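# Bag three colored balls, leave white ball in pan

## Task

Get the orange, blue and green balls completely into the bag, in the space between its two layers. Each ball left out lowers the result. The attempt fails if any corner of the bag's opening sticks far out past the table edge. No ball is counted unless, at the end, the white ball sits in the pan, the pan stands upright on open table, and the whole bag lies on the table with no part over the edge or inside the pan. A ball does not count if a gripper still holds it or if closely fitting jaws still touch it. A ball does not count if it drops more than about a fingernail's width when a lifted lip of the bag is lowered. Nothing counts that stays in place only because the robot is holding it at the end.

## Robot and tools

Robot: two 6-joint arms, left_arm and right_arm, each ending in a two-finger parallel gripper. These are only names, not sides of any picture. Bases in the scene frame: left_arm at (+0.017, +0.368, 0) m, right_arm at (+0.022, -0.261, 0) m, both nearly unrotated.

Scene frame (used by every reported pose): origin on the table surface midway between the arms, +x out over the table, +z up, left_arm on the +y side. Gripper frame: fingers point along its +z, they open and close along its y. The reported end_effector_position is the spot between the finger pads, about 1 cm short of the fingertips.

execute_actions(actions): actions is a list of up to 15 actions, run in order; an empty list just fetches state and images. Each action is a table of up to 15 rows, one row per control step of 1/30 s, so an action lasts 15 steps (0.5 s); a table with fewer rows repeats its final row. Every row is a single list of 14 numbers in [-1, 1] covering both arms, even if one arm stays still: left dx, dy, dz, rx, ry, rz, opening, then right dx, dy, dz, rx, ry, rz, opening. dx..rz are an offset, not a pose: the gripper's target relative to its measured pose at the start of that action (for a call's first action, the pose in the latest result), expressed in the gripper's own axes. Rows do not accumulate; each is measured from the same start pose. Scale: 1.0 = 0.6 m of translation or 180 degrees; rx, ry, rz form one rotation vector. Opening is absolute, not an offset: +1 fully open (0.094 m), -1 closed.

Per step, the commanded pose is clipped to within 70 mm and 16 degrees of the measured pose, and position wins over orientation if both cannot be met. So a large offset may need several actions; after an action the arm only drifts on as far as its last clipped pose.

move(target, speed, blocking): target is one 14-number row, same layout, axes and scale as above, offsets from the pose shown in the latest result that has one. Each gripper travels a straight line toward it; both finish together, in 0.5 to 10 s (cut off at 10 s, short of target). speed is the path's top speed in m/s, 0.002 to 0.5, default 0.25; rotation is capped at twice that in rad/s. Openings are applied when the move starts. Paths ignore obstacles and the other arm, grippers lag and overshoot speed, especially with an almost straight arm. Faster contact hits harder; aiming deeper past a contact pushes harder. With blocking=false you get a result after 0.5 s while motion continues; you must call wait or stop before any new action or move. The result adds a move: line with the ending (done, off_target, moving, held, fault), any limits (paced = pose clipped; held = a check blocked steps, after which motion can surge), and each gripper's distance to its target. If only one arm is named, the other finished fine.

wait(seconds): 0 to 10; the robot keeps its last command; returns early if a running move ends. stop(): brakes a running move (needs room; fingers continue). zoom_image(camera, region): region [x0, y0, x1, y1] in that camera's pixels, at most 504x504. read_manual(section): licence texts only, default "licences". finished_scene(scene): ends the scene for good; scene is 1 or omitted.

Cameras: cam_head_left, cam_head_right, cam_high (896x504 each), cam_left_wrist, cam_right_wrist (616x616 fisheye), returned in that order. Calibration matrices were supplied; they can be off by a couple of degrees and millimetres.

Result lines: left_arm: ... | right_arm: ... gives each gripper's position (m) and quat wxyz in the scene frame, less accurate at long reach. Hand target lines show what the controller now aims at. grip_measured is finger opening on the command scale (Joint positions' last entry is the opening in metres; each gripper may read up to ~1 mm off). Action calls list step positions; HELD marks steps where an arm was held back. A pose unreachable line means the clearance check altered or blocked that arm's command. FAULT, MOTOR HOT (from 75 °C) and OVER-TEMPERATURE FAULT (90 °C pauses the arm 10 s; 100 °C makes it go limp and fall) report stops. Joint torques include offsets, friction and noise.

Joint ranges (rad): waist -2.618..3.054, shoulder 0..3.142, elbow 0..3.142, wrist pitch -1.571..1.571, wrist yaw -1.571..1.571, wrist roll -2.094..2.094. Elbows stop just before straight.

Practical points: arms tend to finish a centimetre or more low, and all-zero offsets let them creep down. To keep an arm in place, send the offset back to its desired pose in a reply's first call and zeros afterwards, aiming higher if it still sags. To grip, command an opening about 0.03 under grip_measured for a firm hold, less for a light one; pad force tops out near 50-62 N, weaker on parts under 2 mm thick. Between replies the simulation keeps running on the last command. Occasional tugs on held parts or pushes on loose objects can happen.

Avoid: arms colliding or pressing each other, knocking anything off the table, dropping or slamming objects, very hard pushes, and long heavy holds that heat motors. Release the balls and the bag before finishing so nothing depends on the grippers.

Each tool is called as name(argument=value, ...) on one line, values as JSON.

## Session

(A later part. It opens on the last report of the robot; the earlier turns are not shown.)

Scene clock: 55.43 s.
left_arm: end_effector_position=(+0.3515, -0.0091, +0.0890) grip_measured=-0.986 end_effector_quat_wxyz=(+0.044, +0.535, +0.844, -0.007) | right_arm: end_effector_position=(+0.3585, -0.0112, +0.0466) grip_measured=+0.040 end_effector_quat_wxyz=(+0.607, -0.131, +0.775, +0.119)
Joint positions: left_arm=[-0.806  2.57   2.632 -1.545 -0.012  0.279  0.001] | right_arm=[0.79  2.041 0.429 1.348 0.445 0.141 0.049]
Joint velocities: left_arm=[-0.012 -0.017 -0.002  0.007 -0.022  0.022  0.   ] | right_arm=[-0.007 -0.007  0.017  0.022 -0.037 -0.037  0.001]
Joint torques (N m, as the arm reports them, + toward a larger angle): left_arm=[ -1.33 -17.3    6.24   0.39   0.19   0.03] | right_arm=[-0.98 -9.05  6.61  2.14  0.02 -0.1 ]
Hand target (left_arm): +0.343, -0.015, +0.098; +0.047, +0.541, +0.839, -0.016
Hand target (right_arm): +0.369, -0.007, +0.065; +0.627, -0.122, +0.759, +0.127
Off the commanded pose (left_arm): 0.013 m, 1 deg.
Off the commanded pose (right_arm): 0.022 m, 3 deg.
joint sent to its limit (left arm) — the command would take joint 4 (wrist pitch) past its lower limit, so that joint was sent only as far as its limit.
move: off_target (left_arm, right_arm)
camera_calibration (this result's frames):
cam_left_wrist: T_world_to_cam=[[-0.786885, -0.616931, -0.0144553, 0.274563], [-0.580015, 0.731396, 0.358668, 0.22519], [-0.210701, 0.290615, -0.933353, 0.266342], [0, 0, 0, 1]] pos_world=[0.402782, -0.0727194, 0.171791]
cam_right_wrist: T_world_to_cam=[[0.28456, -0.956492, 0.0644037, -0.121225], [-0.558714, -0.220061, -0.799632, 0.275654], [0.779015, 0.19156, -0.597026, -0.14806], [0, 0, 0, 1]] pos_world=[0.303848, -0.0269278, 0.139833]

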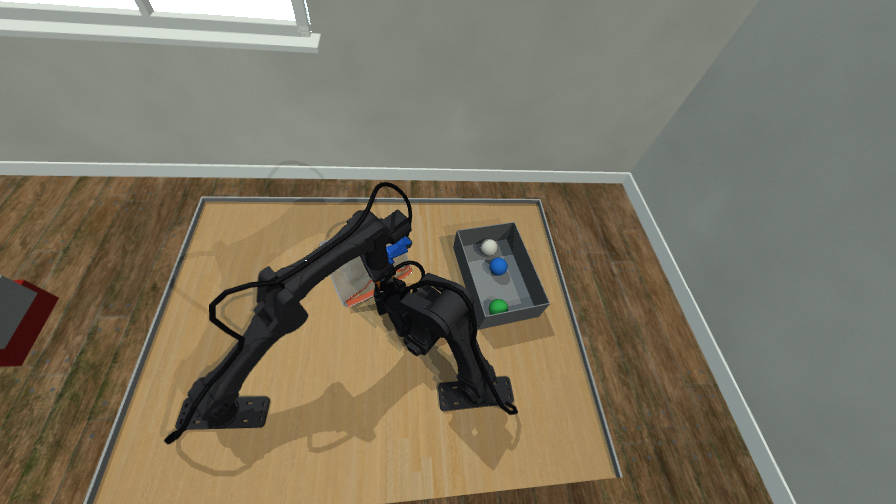

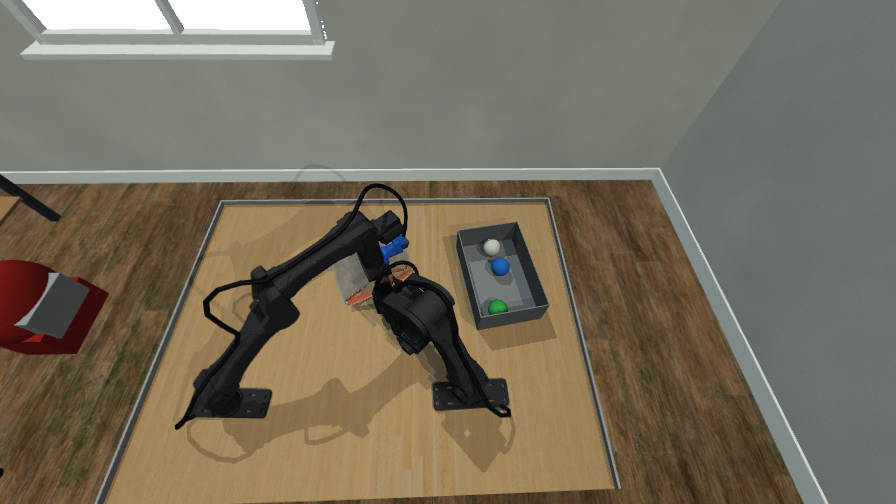

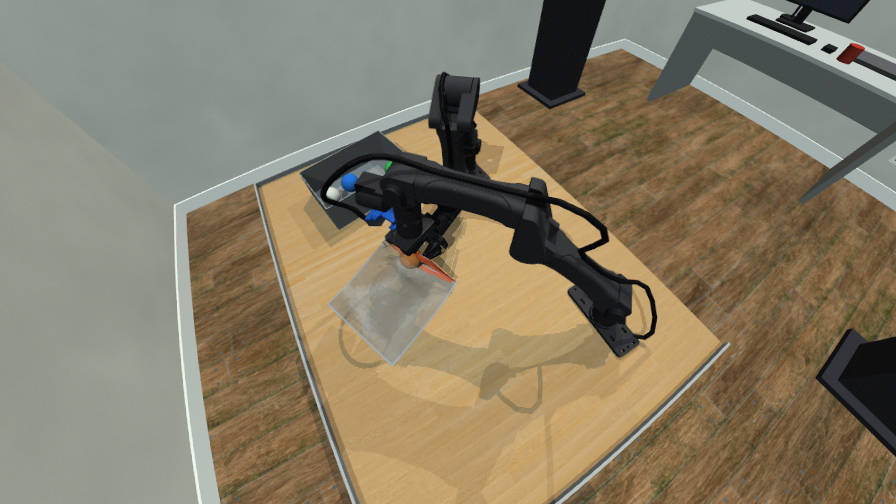

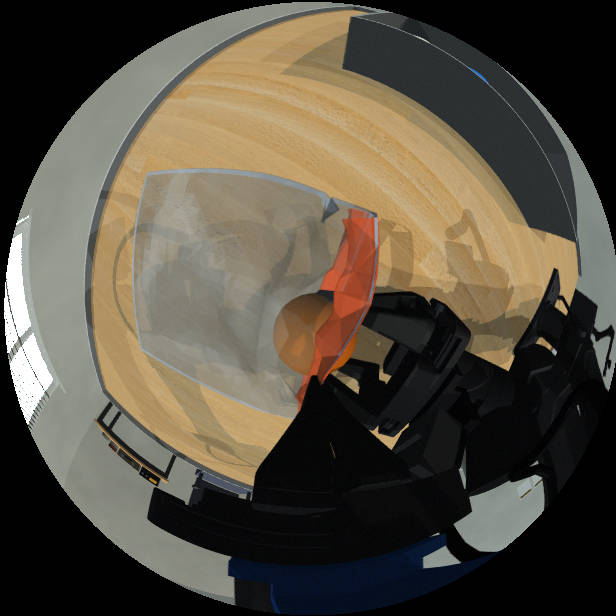

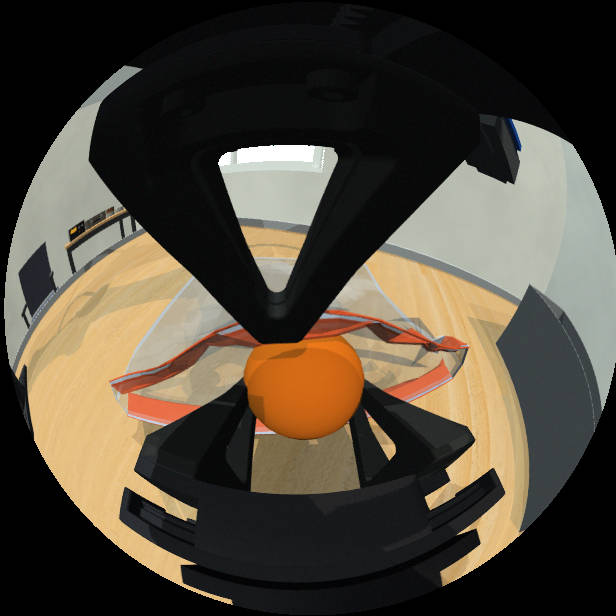

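move(target=[0,0,0,0,0,0,-1, 0,0,0,0,0,0,0.5])

move(target=[0,0,0,0,0,0,-1, 0.01,0,-0.09,0,0,0,0.5], speed=0.06)

move(target=[0,0,0,0,0,0,-1, 0,0,0,0,0,0,-1])

move(target=[0,0,0,0,0,0,-1, -0.015,0,0.09,0,0,0,-1], speed=0.06)

Scene clock: 56.57 s.
left_arm: end_effector_position=(+0.3520, -0.0087, +0.0890) grip_measured=-0.986 end_effector_quat_wxyz=(+0.044, +0.534, +0.844, -0.006) | right_arm: end_effector_position=(+0.3583, -0.0112, +0.0460) grip_measured=+0.499 end_effector_quat_wxyz=(+0.606, -0.132, +0.775, +0.118)
Joint positions: left_arm=[-0.805  2.57   2.632 -1.545 -0.013  0.279  0.001] | right_arm=[0.79  2.041 0.429 1.345 0.445 0.141 0.07 ]
Joint velocities: left_arm=[-0.007  0.017 -0.007 -0.081  0.037  0.051 -0.   ] | right_arm=[-0.007 -0.017  0.027  0.007 -0.051  0.022 -0.   ]
Joint torques (N m, as the arm reports them, + toward a larger angle): left_arm=[ -0.06 -16.29   5.41   0.59   0.01   0.01] | right_arm=[ 0.02 -7.39  3.47  2.06  0.09  0.01]
Hand target (left_arm): +0.352, -0.009, +0.089; +0.044, +0.535, +0.844, -0.007
Hand target (right_arm): +0.358, -0.011, +0.047; +0.607, -0.131, +0.775, +0.119
Off the commanded pose (left_arm): 0.001 m, 0 deg.
Off the commanded pose (right_arm): 0.001 m, 0 deg.
move: done
camera_calibration (this result's frames):
cam_left_wrist: T_world_to_cam=[[-0.786314, -0.617621, -0.0159729, 0.275147], [-0.581081, 0.730515, 0.358737, 0.225517], [-0.209895, 0.291361, -0.933302, 0.26604], [0, 0, 0, 1]] pos_world=[0.403236, -0.0723214, 0.17179]
cam_right_wrist: T_world_to_cam=[[0.285392, -0.956164, 0.06558, -0.121482], [-0.560123, -0.221924, -0.79813, 0.275491], [0.777698, 0.191047, -0.598905, -0.147747], [0, 0, 0, 1]] pos_world=[0.303882, -0.0267919, 0.139358]

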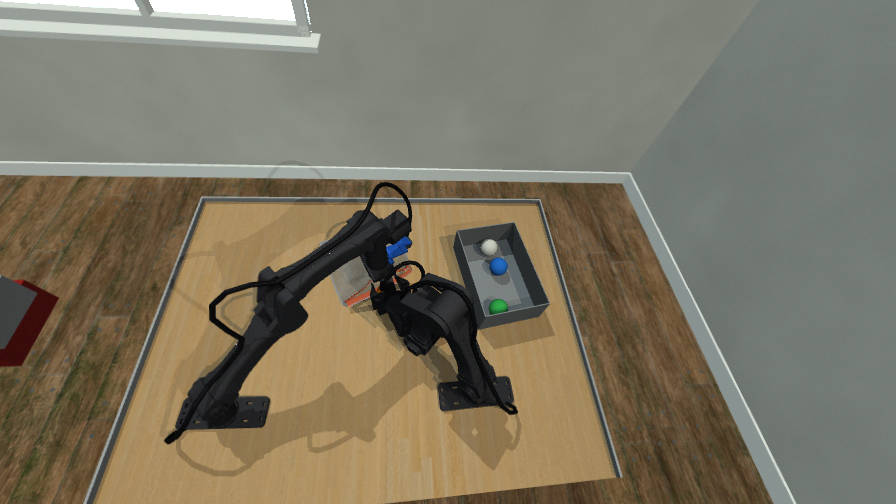

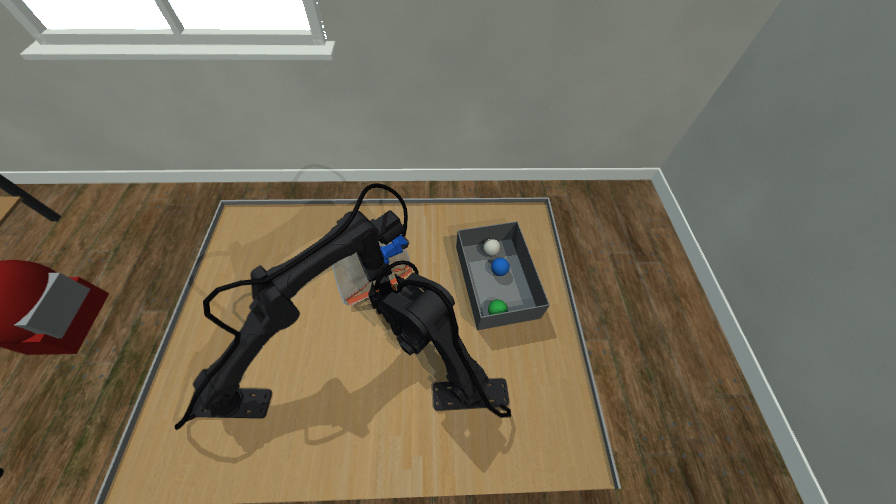

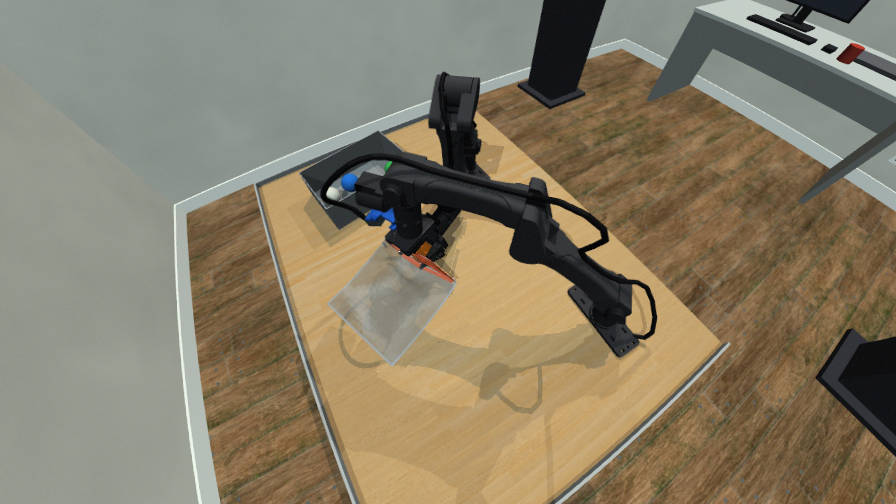

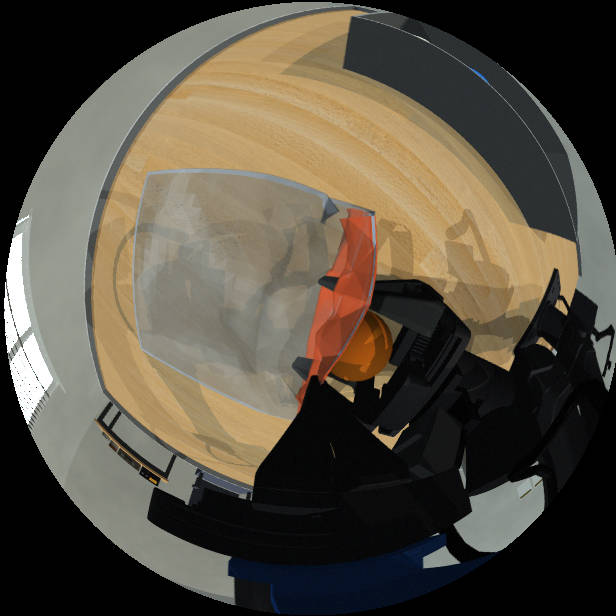

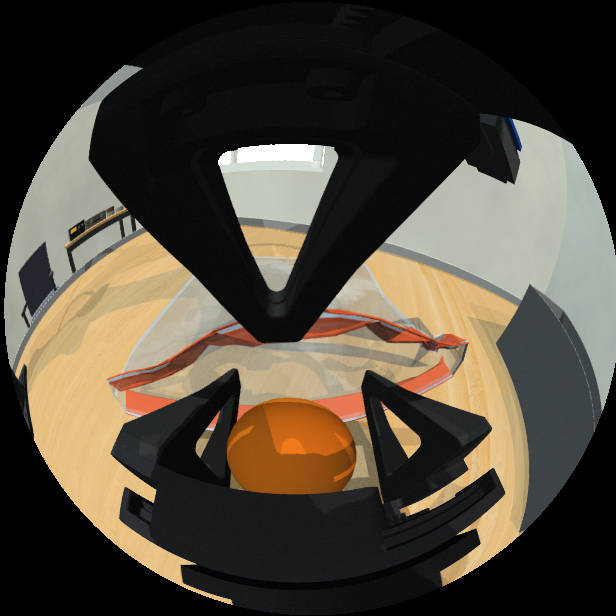

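Scene clock: 57.83 s.
left_arm: end_effector_position=(+0.3520, -0.0087, +0.0890) grip_measured=-0.986 end_effector_quat_wxyz=(+0.044, +0.534, +0.844, -0.006) | right_arm: end_effector_position=(+0.3111, -0.0288, +0.0480) grip_measured=+0.499 end_effector_quat_wxyz=(+0.603, -0.138, +0.778, +0.114)
Joint positions: left_arm=[-0.805  2.57   2.632 -1.545 -0.013  0.279  0.001] | right_arm=[0.894 1.956 0.254 1.409 0.543 0.166 0.07 ]
Joint velocities: left_arm=[-0.002 -0.022 -0.012 -0.051 -0.007  0.037 -0.   ] | right_arm=[-0.017 -0.002 -0.002  0.007 -0.007  0.022 -0.002]
Joint torques (N m, as the arm reports them, + toward a larger angle): left_arm=[ -0.07 -16.3    5.39   0.58  -0.02   0.02] | right_arm=[ 0.78 -7.84  1.37  2.04  0.17  0.12]
Hand target (left_arm): +0.352, -0.009, +0.089; +0.044, +0.534, +0.844, -0.006
Hand target (right_arm): +0.308, -0.030, +0.053; +0.606, -0.131, +0.776, +0.119
Off the commanded pose (left_arm): 0.000 m, 0 deg.
Off the commanded pose (right_arm): 0.006 m, 1 deg.
move: done
camera_calibration (this result's frames):
cam_left_wrist: T_world_to_cam=[[-0.786314, -0.617621, -0.0159729, 0.275147], [-0.581081, 0.730515, 0.358737, 0.225517], [-0.209895, 0.291361, -0.933302, 0.26604], [0, 0, 0, 1]] pos_world=[0.403236, -0.0723214, 0.17179]
cam_right_wrist: T_world_to_cam=[[0.289141, -0.953996, 0.079304, -0.12675], [-0.563572, -0.236602, -0.791458, 0.247089], [0.773811, 0.18415, -0.606057, -0.105131], [0, 0, 0, 1]] pos_world=[0.257253, -0.0430966, 0.141897]

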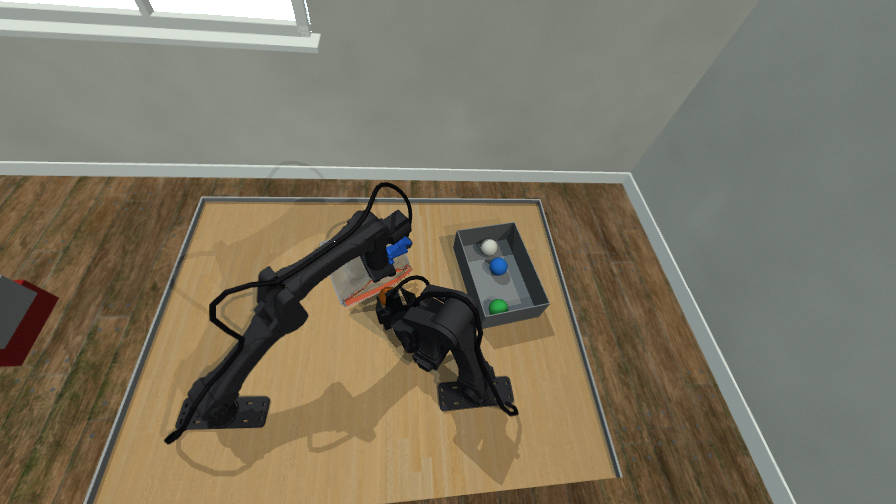

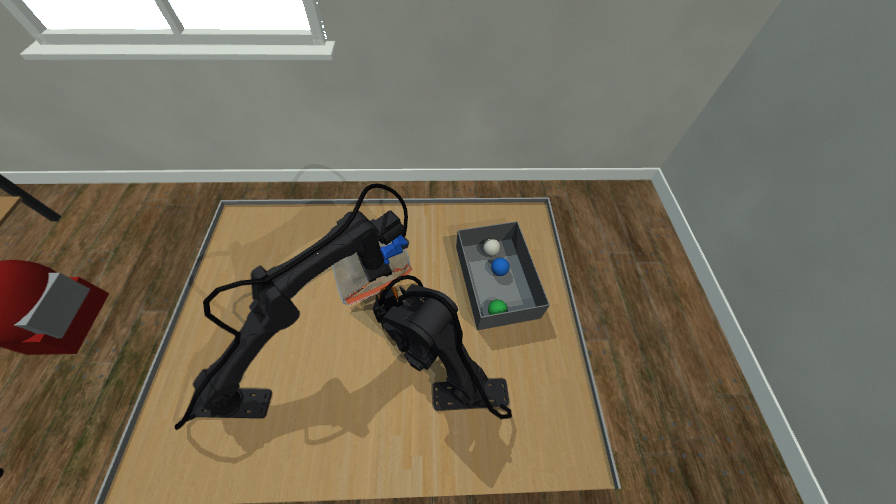

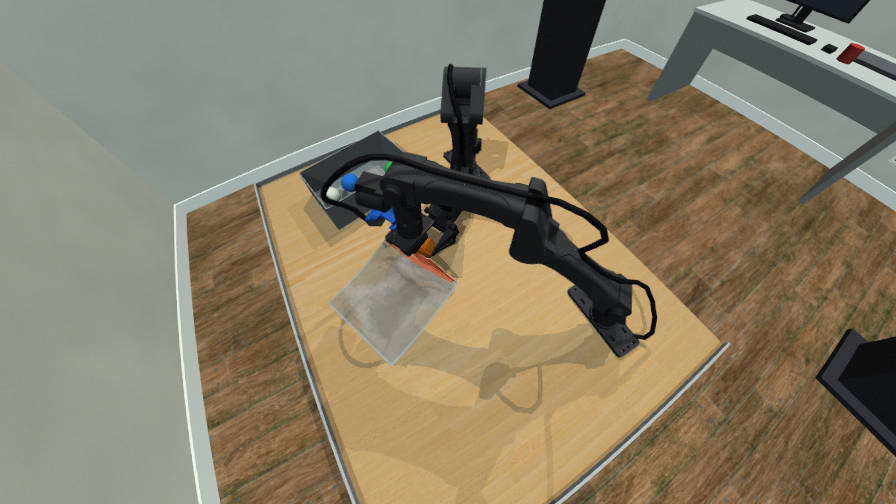

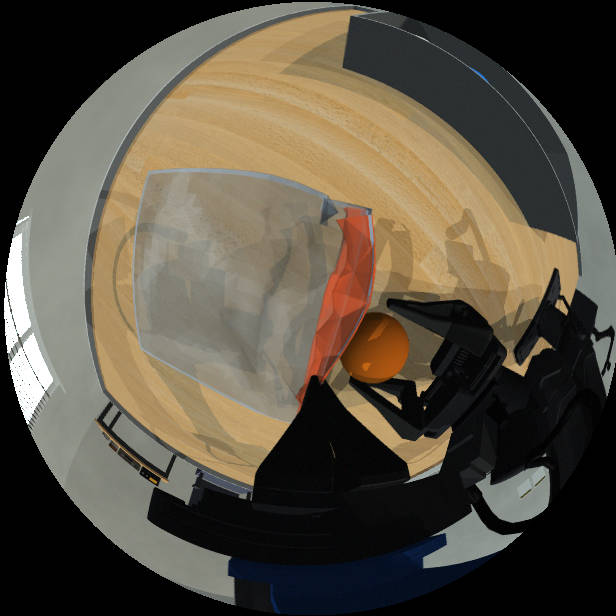

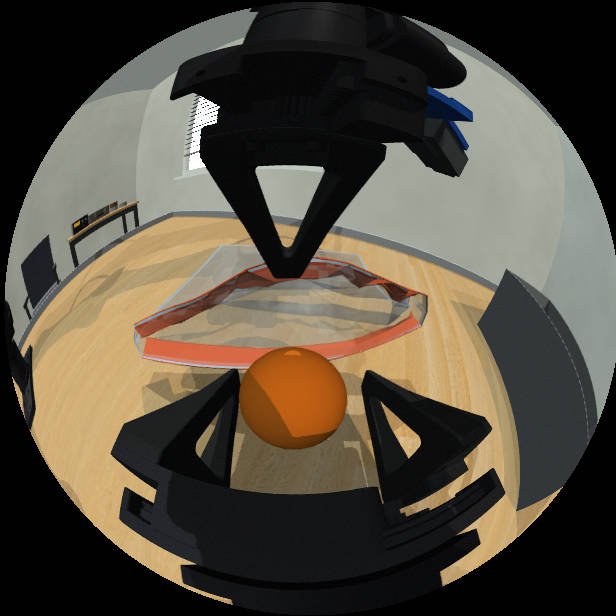

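Scene clock: 58.33 s.
left_arm: end_effector_position=(+0.3520, -0.0087, +0.0890) grip_measured=-0.986 end_effector_quat_wxyz=(+0.044, +0.534, +0.844, -0.006) | right_arm: end_effector_position=(+0.3114, -0.0285, +0.0494) grip_measured=-0.127 end_effector_quat_wxyz=(+0.605, -0.137, +0.776, +0.115)
Joint positions: left_arm=[-0.805  2.57   2.632 -1.545 -0.013  0.279  0.001] | right_arm=[0.894 1.956 0.254 1.415 0.543 0.166 0.041]
Joint velocities: left_arm=[-0.002 -0.002  0.007 -0.022  0.037  0.007 -0.   ] | right_arm=[-0.002 -0.007  0.027 -0.081  0.007  0.081 -0.001]
Joint torques (N m, as the arm reports them, + toward a larger angle): left_arm=[  0.08 -16.21   5.44   0.58   0.01   0.01] | right_arm=[ 0.1  -6.04  2.88  1.98  0.1   0.01]
Hand target (left_arm): +0.352, -0.009, +0.089; +0.044, +0.534, +0.844, -0.006
Hand target (right_arm): +0.311, -0.029, +0.048; +0.603, -0.138, +0.778, +0.114
Off the commanded pose (left_arm): 0.000 m, 0 deg.
Off the commanded pose (right_arm): 0.001 m, 0 deg.
move: done
camera_calibration (this result's frames):
cam_left_wrist: T_world_to_cam=[[-0.786314, -0.617621, -0.0159729, 0.275147], [-0.581081, 0.730515, 0.358737, 0.225517], [-0.209895, 0.291361, -0.933302, 0.26604], [0, 0, 0, 1]] pos_world=[0.403236, -0.0723214, 0.17179]
cam_right_wrist: T_world_to_cam=[[0.288839, -0.954396, 0.0754941, -0.126345], [-0.560473, -0.232497, -0.794868, 0.247725], [0.776171, 0.187277, -0.602068, -0.105389], [0, 0, 0, 1]] pos_world=[0.257137, -0.0432507, 0.142996]

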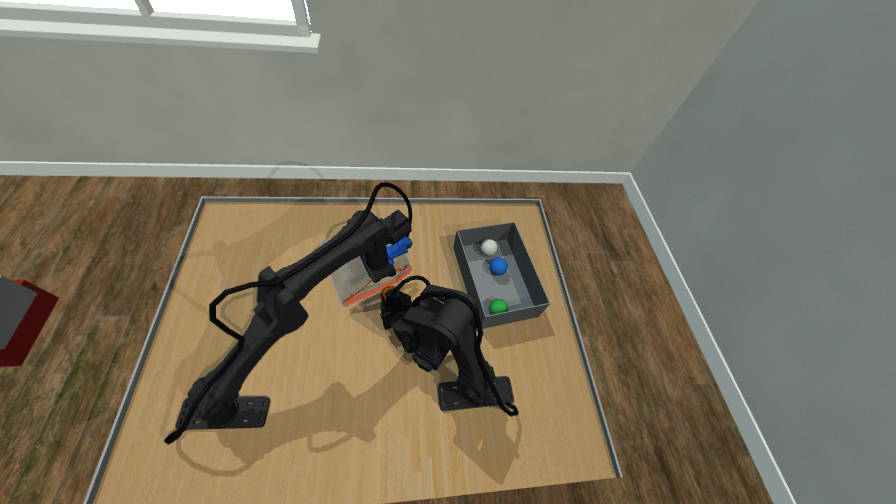

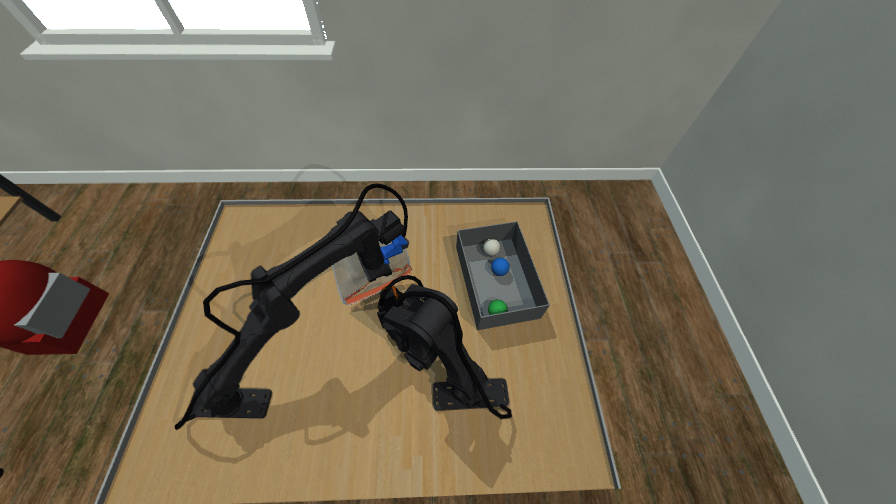

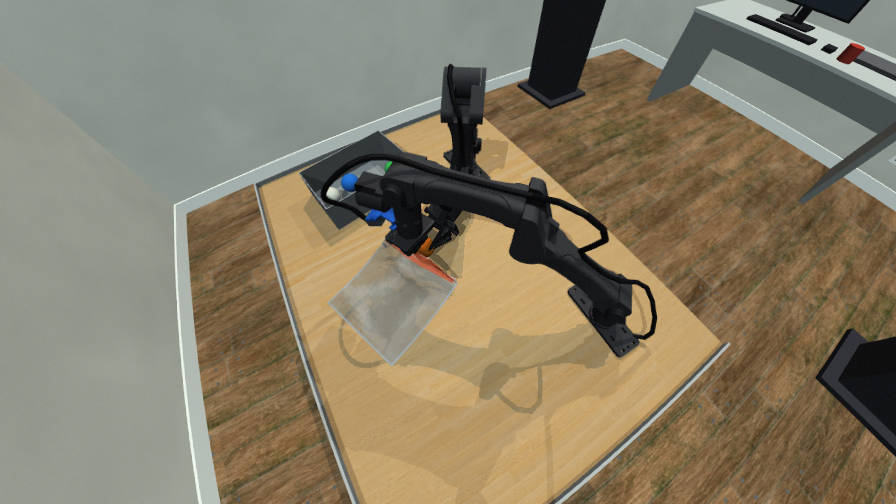

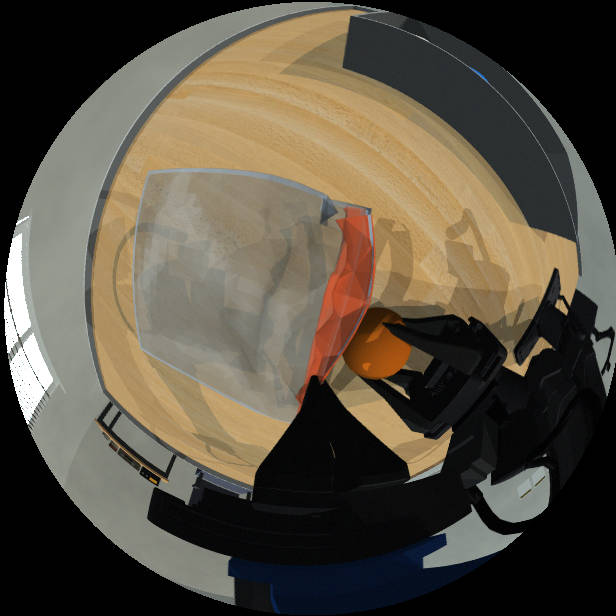

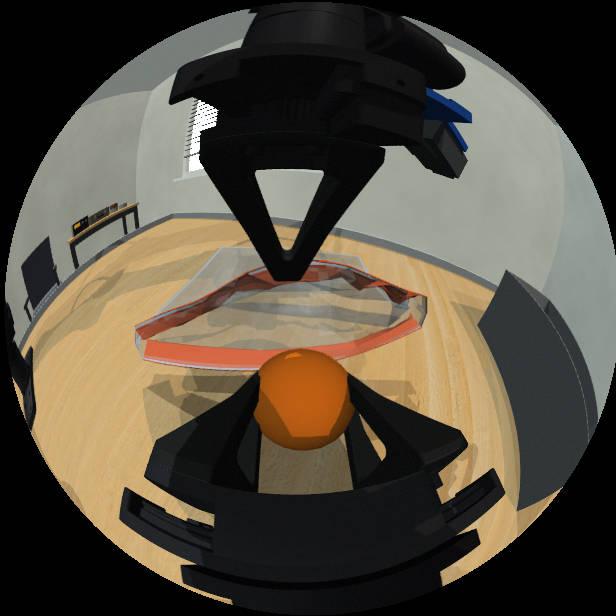

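Scene clock: 59.57 s.
left_arm: end_effector_position=(+0.3621, -0.0010, +0.0892) grip_measured=-0.986 end_effector_quat_wxyz=(+0.050, +0.527, +0.848, +0.006) | right_arm: end_effector_position=(+0.3567, -0.0087, +0.0576) grip_measured=-0.127 end_effector_quat_wxyz=(+0.617, -0.128, +0.765, +0.129)
Joint positions: left_arm=[-0.789  2.57   2.632 -1.541 -0.04   0.278  0.001] | right_arm=[0.797 2.019 0.421 1.37  0.445 0.139 0.041]
Joint velocities: left_arm=[-0.027 -0.012 -0.002  0.007  0.037  0.022 -0.   ] | right_arm=[ 0.012 -0.007  0.012  0.066 -0.051 -0.037 -0.001]
Joint torques (N m, as the arm reports them, + toward a larger angle): left_arm=[ -1.28 -16.28   5.39   0.53   0.25   0.03] | right_arm=[-1.11 -5.44  6.    1.73 -0.02 -0.08]
Hand target (left_arm): +0.352, -0.009, +0.089; +0.044, +0.534, +0.844, -0.006
Hand target (right_arm): +0.362, -0.010, +0.045; +0.605, -0.137, +0.776, +0.115
Off the commanded pose (left_arm): 0.013 m, 2 deg.
Off the commanded pose (right_arm): 0.014 m, 3 deg.
move: off_target (left_arm, right_arm)
camera_calibration (this result's frames):
cam_left_wrist: T_world_to_cam=[[-0.773894, -0.631874, -0.0426921, 0.285717], [-0.602831, 0.714306, 0.355474, 0.233887], [-0.19412, 0.300835, -0.933711, 0.260484], [0, 0, 0, 1]] pos_world=[0.412675, -0.0648926, 0.172274]
cam_right_wrist: T_world_to_cam=[[0.290797, -0.955578, 0.0480487, -0.120276], [-0.537356, -0.204664, -0.818145, 0.277577], [0.791635, 0.212095, -0.573, -0.146255], [0, 0, 0, 1]] pos_world=[0.299914, -0.0271031, 0.149073]

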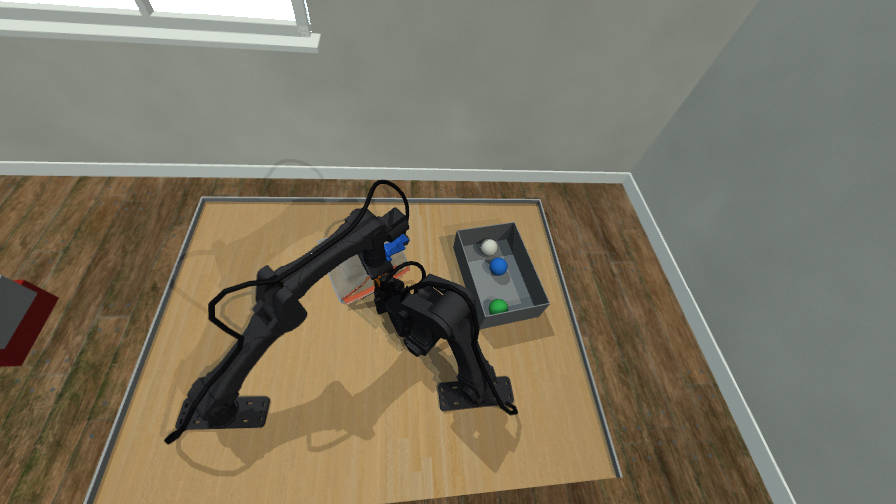

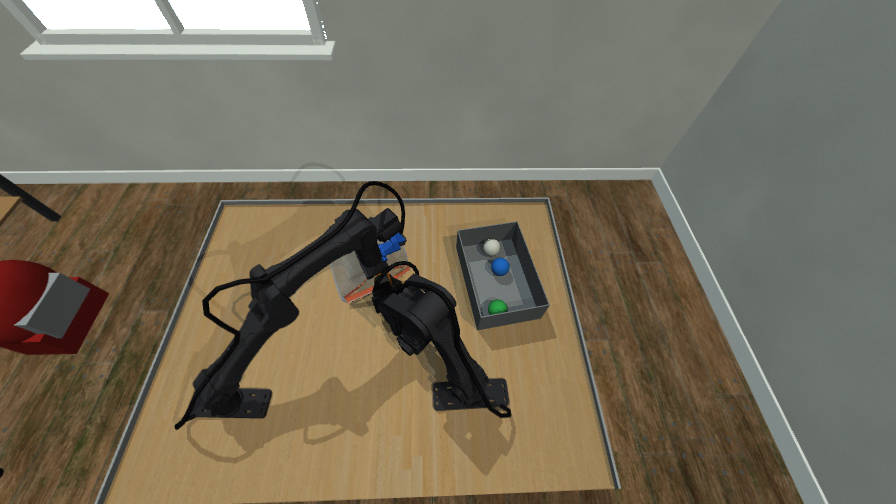

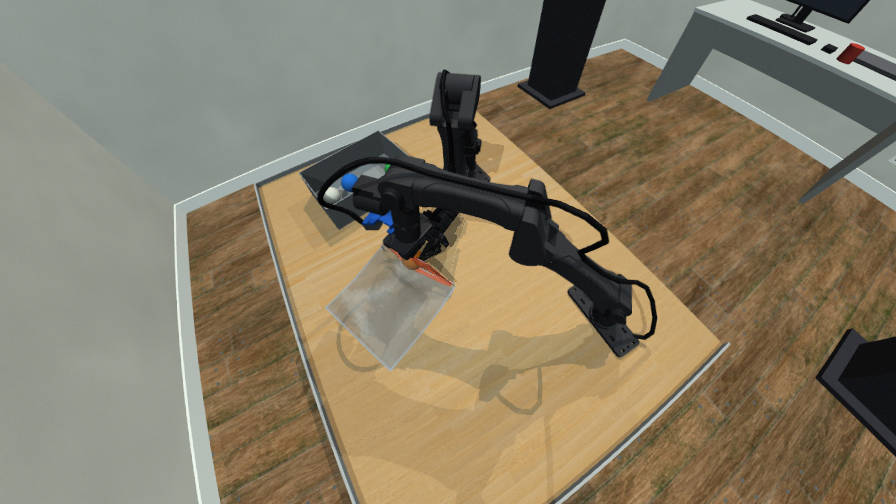

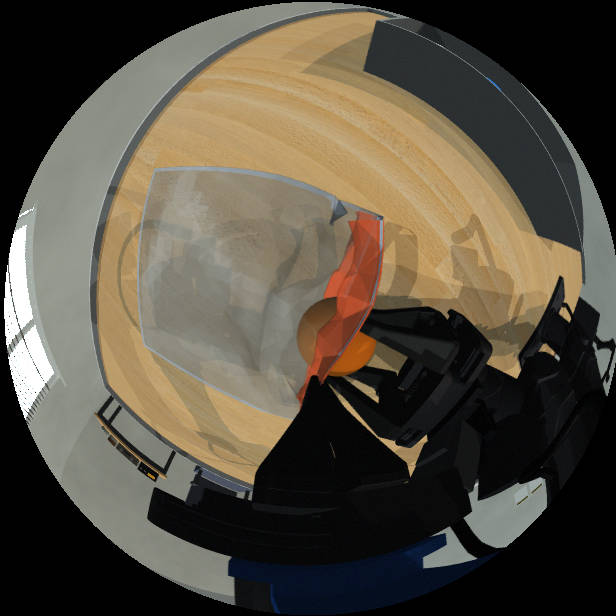

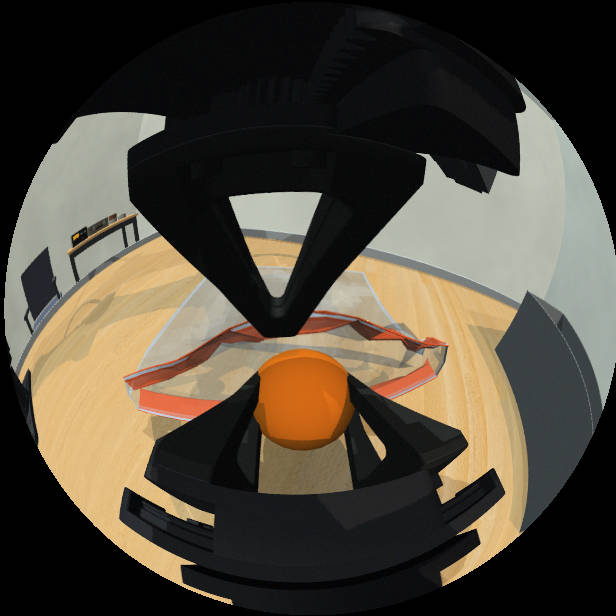

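move(target=[0,0,0,0,0,0,-1, 0,0,-0.1,0,0,0,-0.16], speed=0.08)

Scene clock: 61.10 s.
left_arm: end_effector_position=(+0.3628, -0.0005, +0.0893) grip_measured=-0.986 end_effector_quat_wxyz=(+0.050, +0.526, +0.849, +0.008) | right_arm: end_effector_position=(+0.3053, -0.0283, +0.0657) grip_measured=-0.127 end_effector_quat_wxyz=(+0.615, -0.134, +0.767, +0.125)
Joint positions: left_arm=[-0.789  2.57   2.632 -1.541 -0.043  0.278  0.001] | right_arm=[0.913 1.879 0.229 1.396 0.556 0.163 0.041]
Joint velocities: left_arm=[-0.017 -0.007  0.017 -0.051 -0.022 -0.007 -0.   ] | right_arm=[-0.002 -0.002  0.012  0.022  0.051 -0.037 -0.   ]
Joint torques (N m, as the arm reports them, + toward a larger angle): left_arm=[ -0.11 -16.19   5.44   0.6    0.     0.01] | right_arm=[ 0.79 -7.46  1.8   2.02  0.16  0.13]
Hand target (left_arm): +0.362, -0.001, +0.089; +0.050, +0.527, +0.849, +0.006
Hand target (right_arm): +0.302, -0.030, +0.070; +0.617, -0.128, +0.766, +0.130
Off the commanded pose (left_arm): 0.001 m, 0 deg.
Off the commanded pose (right_arm): 0.006 m, 1 deg.
move: done
camera_calibration (this result's frames):
cam_left_wrist: T_world_to_cam=[[-0.773169, -0.632576, -0.045345, 0.286551], [-0.604252, 0.713062, 0.355559, 0.234352], [-0.192584, 0.302307, -0.933553, 0.259879], [0, 0, 0, 1]] pos_world=[0.413208, -0.0644055, 0.172279]
cam_right_wrist: T_world_to_cam=[[0.294425, -0.953745, 0.0607011, -0.126396], [-0.539545, -0.218313, -0.813161, 0.252561], [0.7888, 0.206663, -0.578866, -0.0956594], [0, 0, 0, 1]] pos_world=[0.248938, -0.0456424, 0.157671]

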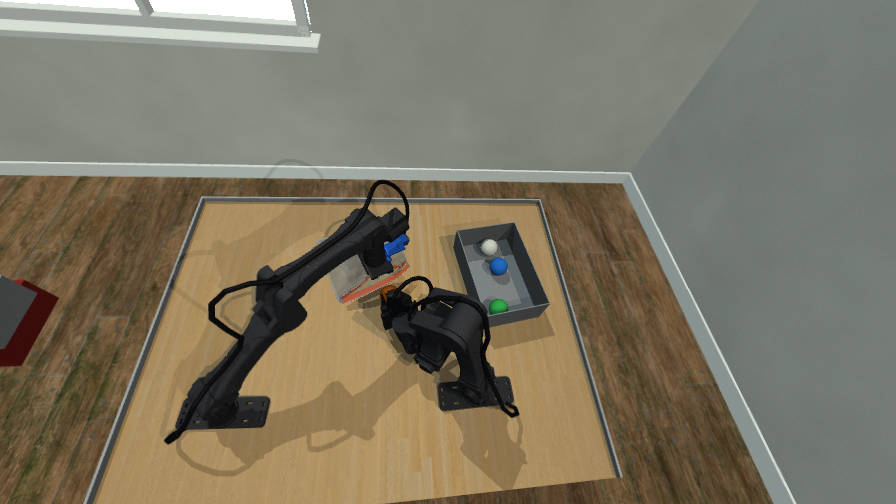

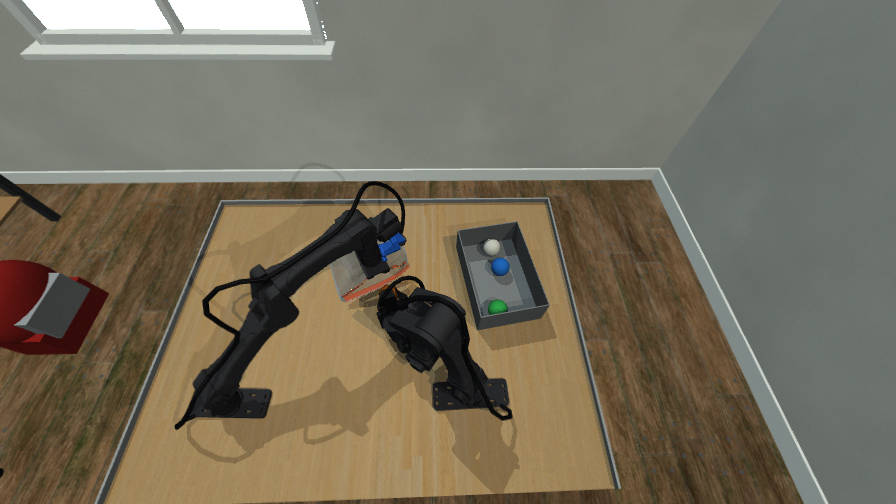

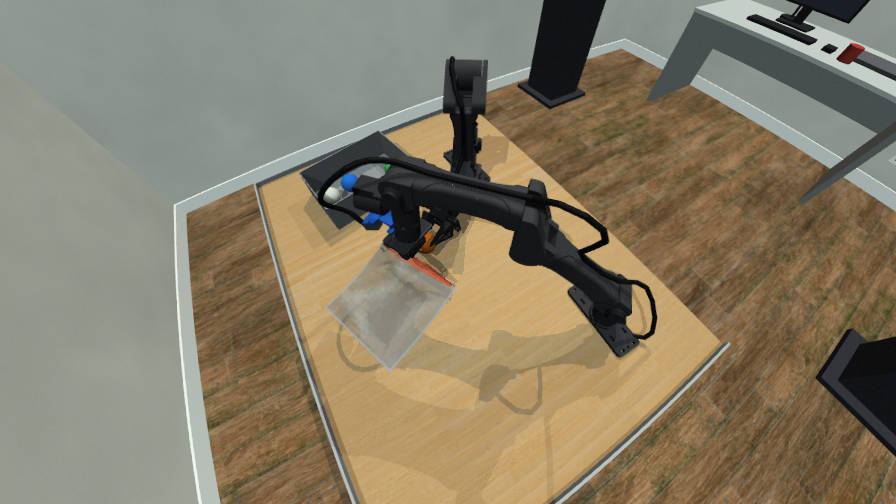

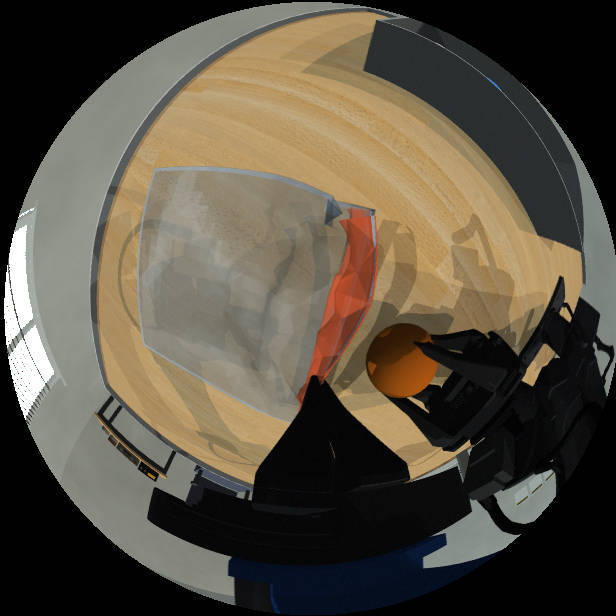

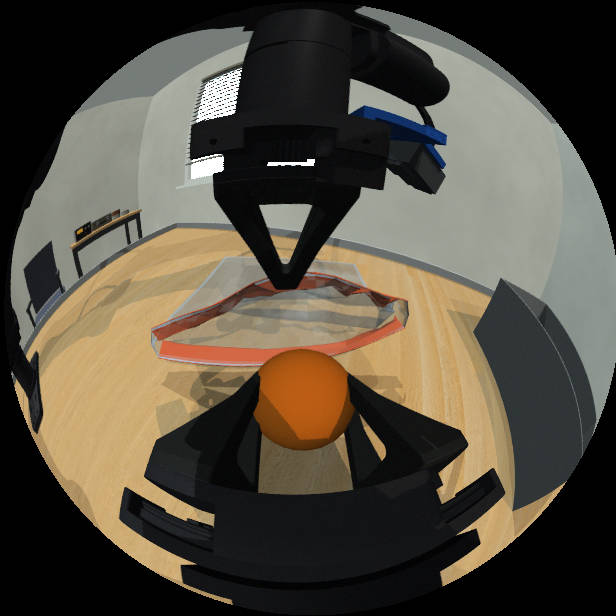

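move(target=[0.085,0.085,-0.052,0,0,0,-1, 0,0,0,0,0,0,-0.16], speed=0.05)

Scene clock: 63.40 s.
left_arm: end_effector_position=(+0.3827, +0.0686, +0.1155) grip_measured=-0.986 end_effector_quat_wxyz=(+0.039, +0.526, +0.849, +0.015) | right_arm: end_effector_position=(+0.3055, -0.0287, +0.0658) grip_measured=-0.127 end_effector_quat_wxyz=(+0.615, -0.133, +0.767, +0.124)
Joint positions: left_arm=[-0.658  2.376  2.383 -1.505 -0.041  0.407  0.001] | right_arm=[0.913 1.879 0.229 1.396 0.558 0.164 0.041]
Joint velocities: left_arm=[-0.012  0.002 -0.012 -0.022 -0.037 -0.007  0.   ] | right_arm=[-0.022 -0.007 -0.007 -0.095 -0.066 -0.051 -0.   ]
Joint torques (N m, as the arm reports them, + toward a larger angle): left_arm=[  0.48 -16.91   4.36   0.77   0.05   0.04] | right_arm=[ 0.05 -5.64  3.24  2.03  0.05  0.  ]
Hand target (left_arm): +0.385, +0.068, +0.122; +0.051, +0.526, +0.849, +0.009
Hand target (right_arm): +0.305, -0.028, +0.066; +0.615, -0.134, +0.767, +0.125
Off the commanded pose (left_arm): 0.004 m, 2 deg.
Off the commanded pose (right_arm): 0.000 m, 0 deg.
move: done
camera_calibration (this result's frames):
cam_left_wrist: T_world_to_cam=[[-0.772526, -0.632918, -0.0511616, 0.347247], [-0.601298, 0.703273, 0.379274, 0.184616], [-0.204069, 0.323763, -0.923869, 0.269159], [0, 0, 0, 1]] pos_world=[0.434194, 0.00279976, 0.196413]
cam_right_wrist: T_world_to_cam=[[0.292144, -0.954464, 0.0604159, -0.126106], [-0.539906, -0.216738, -0.813343, 0.252776], [0.789401, 0.204994, -0.57864, -0.0959221], [0, 0, 0, 1]] pos_world=[0.249037, -0.0459135, 0.157708]

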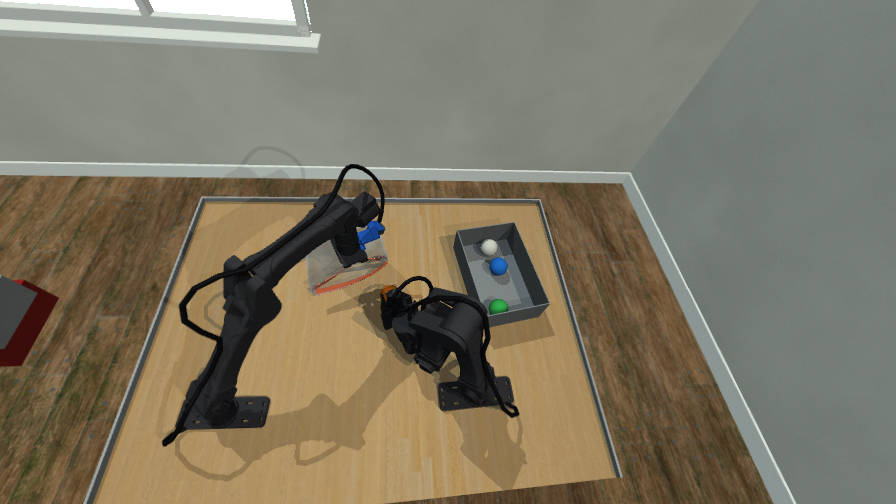

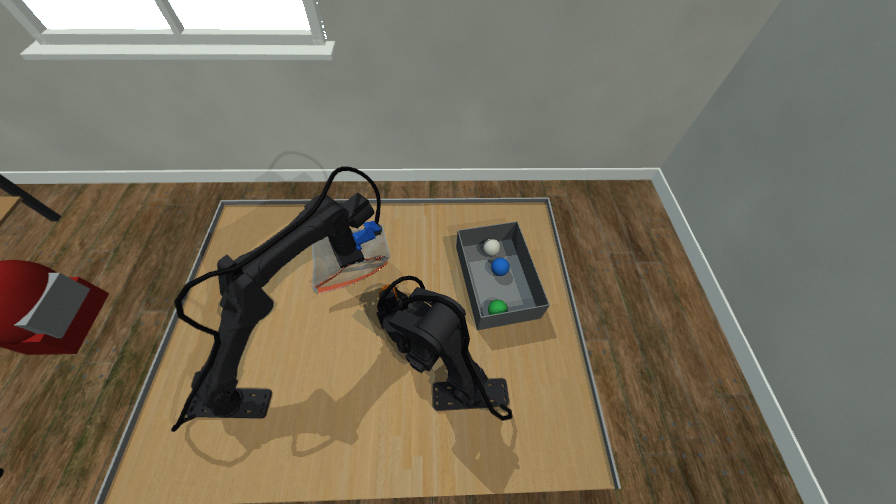

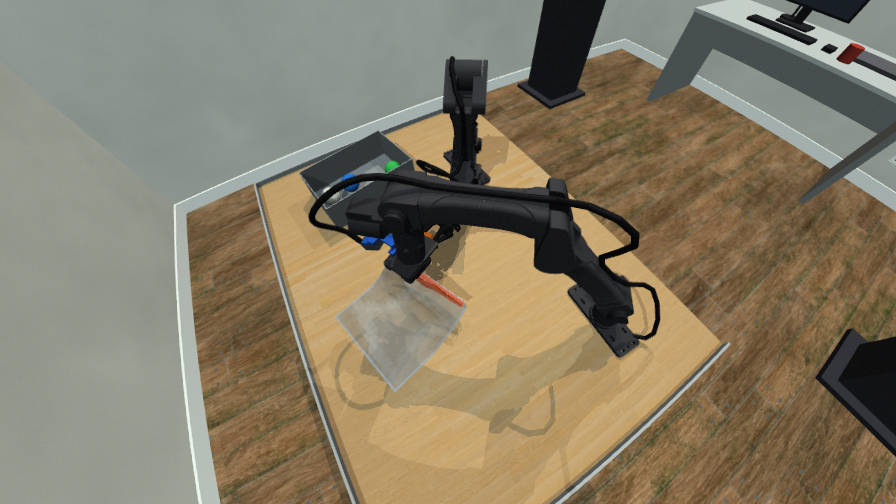

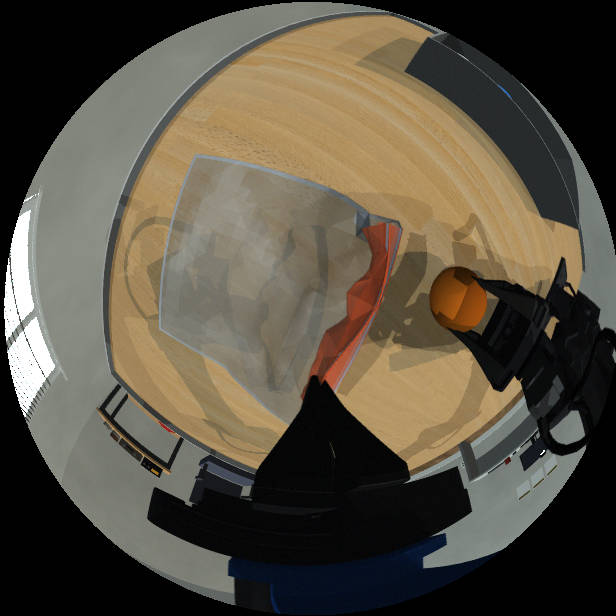

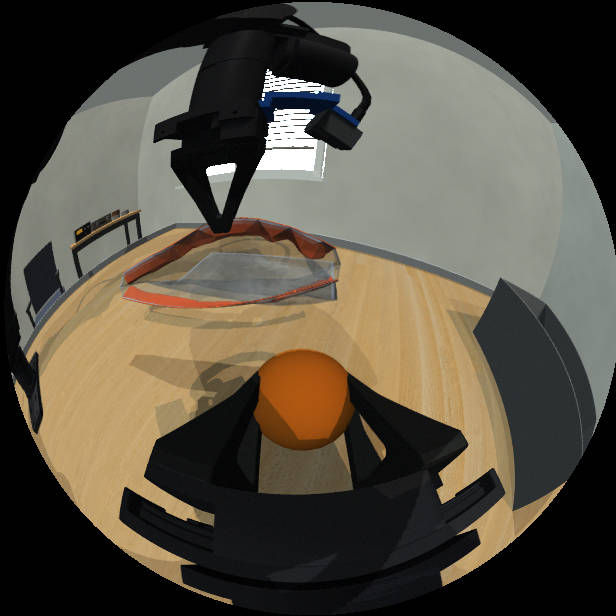

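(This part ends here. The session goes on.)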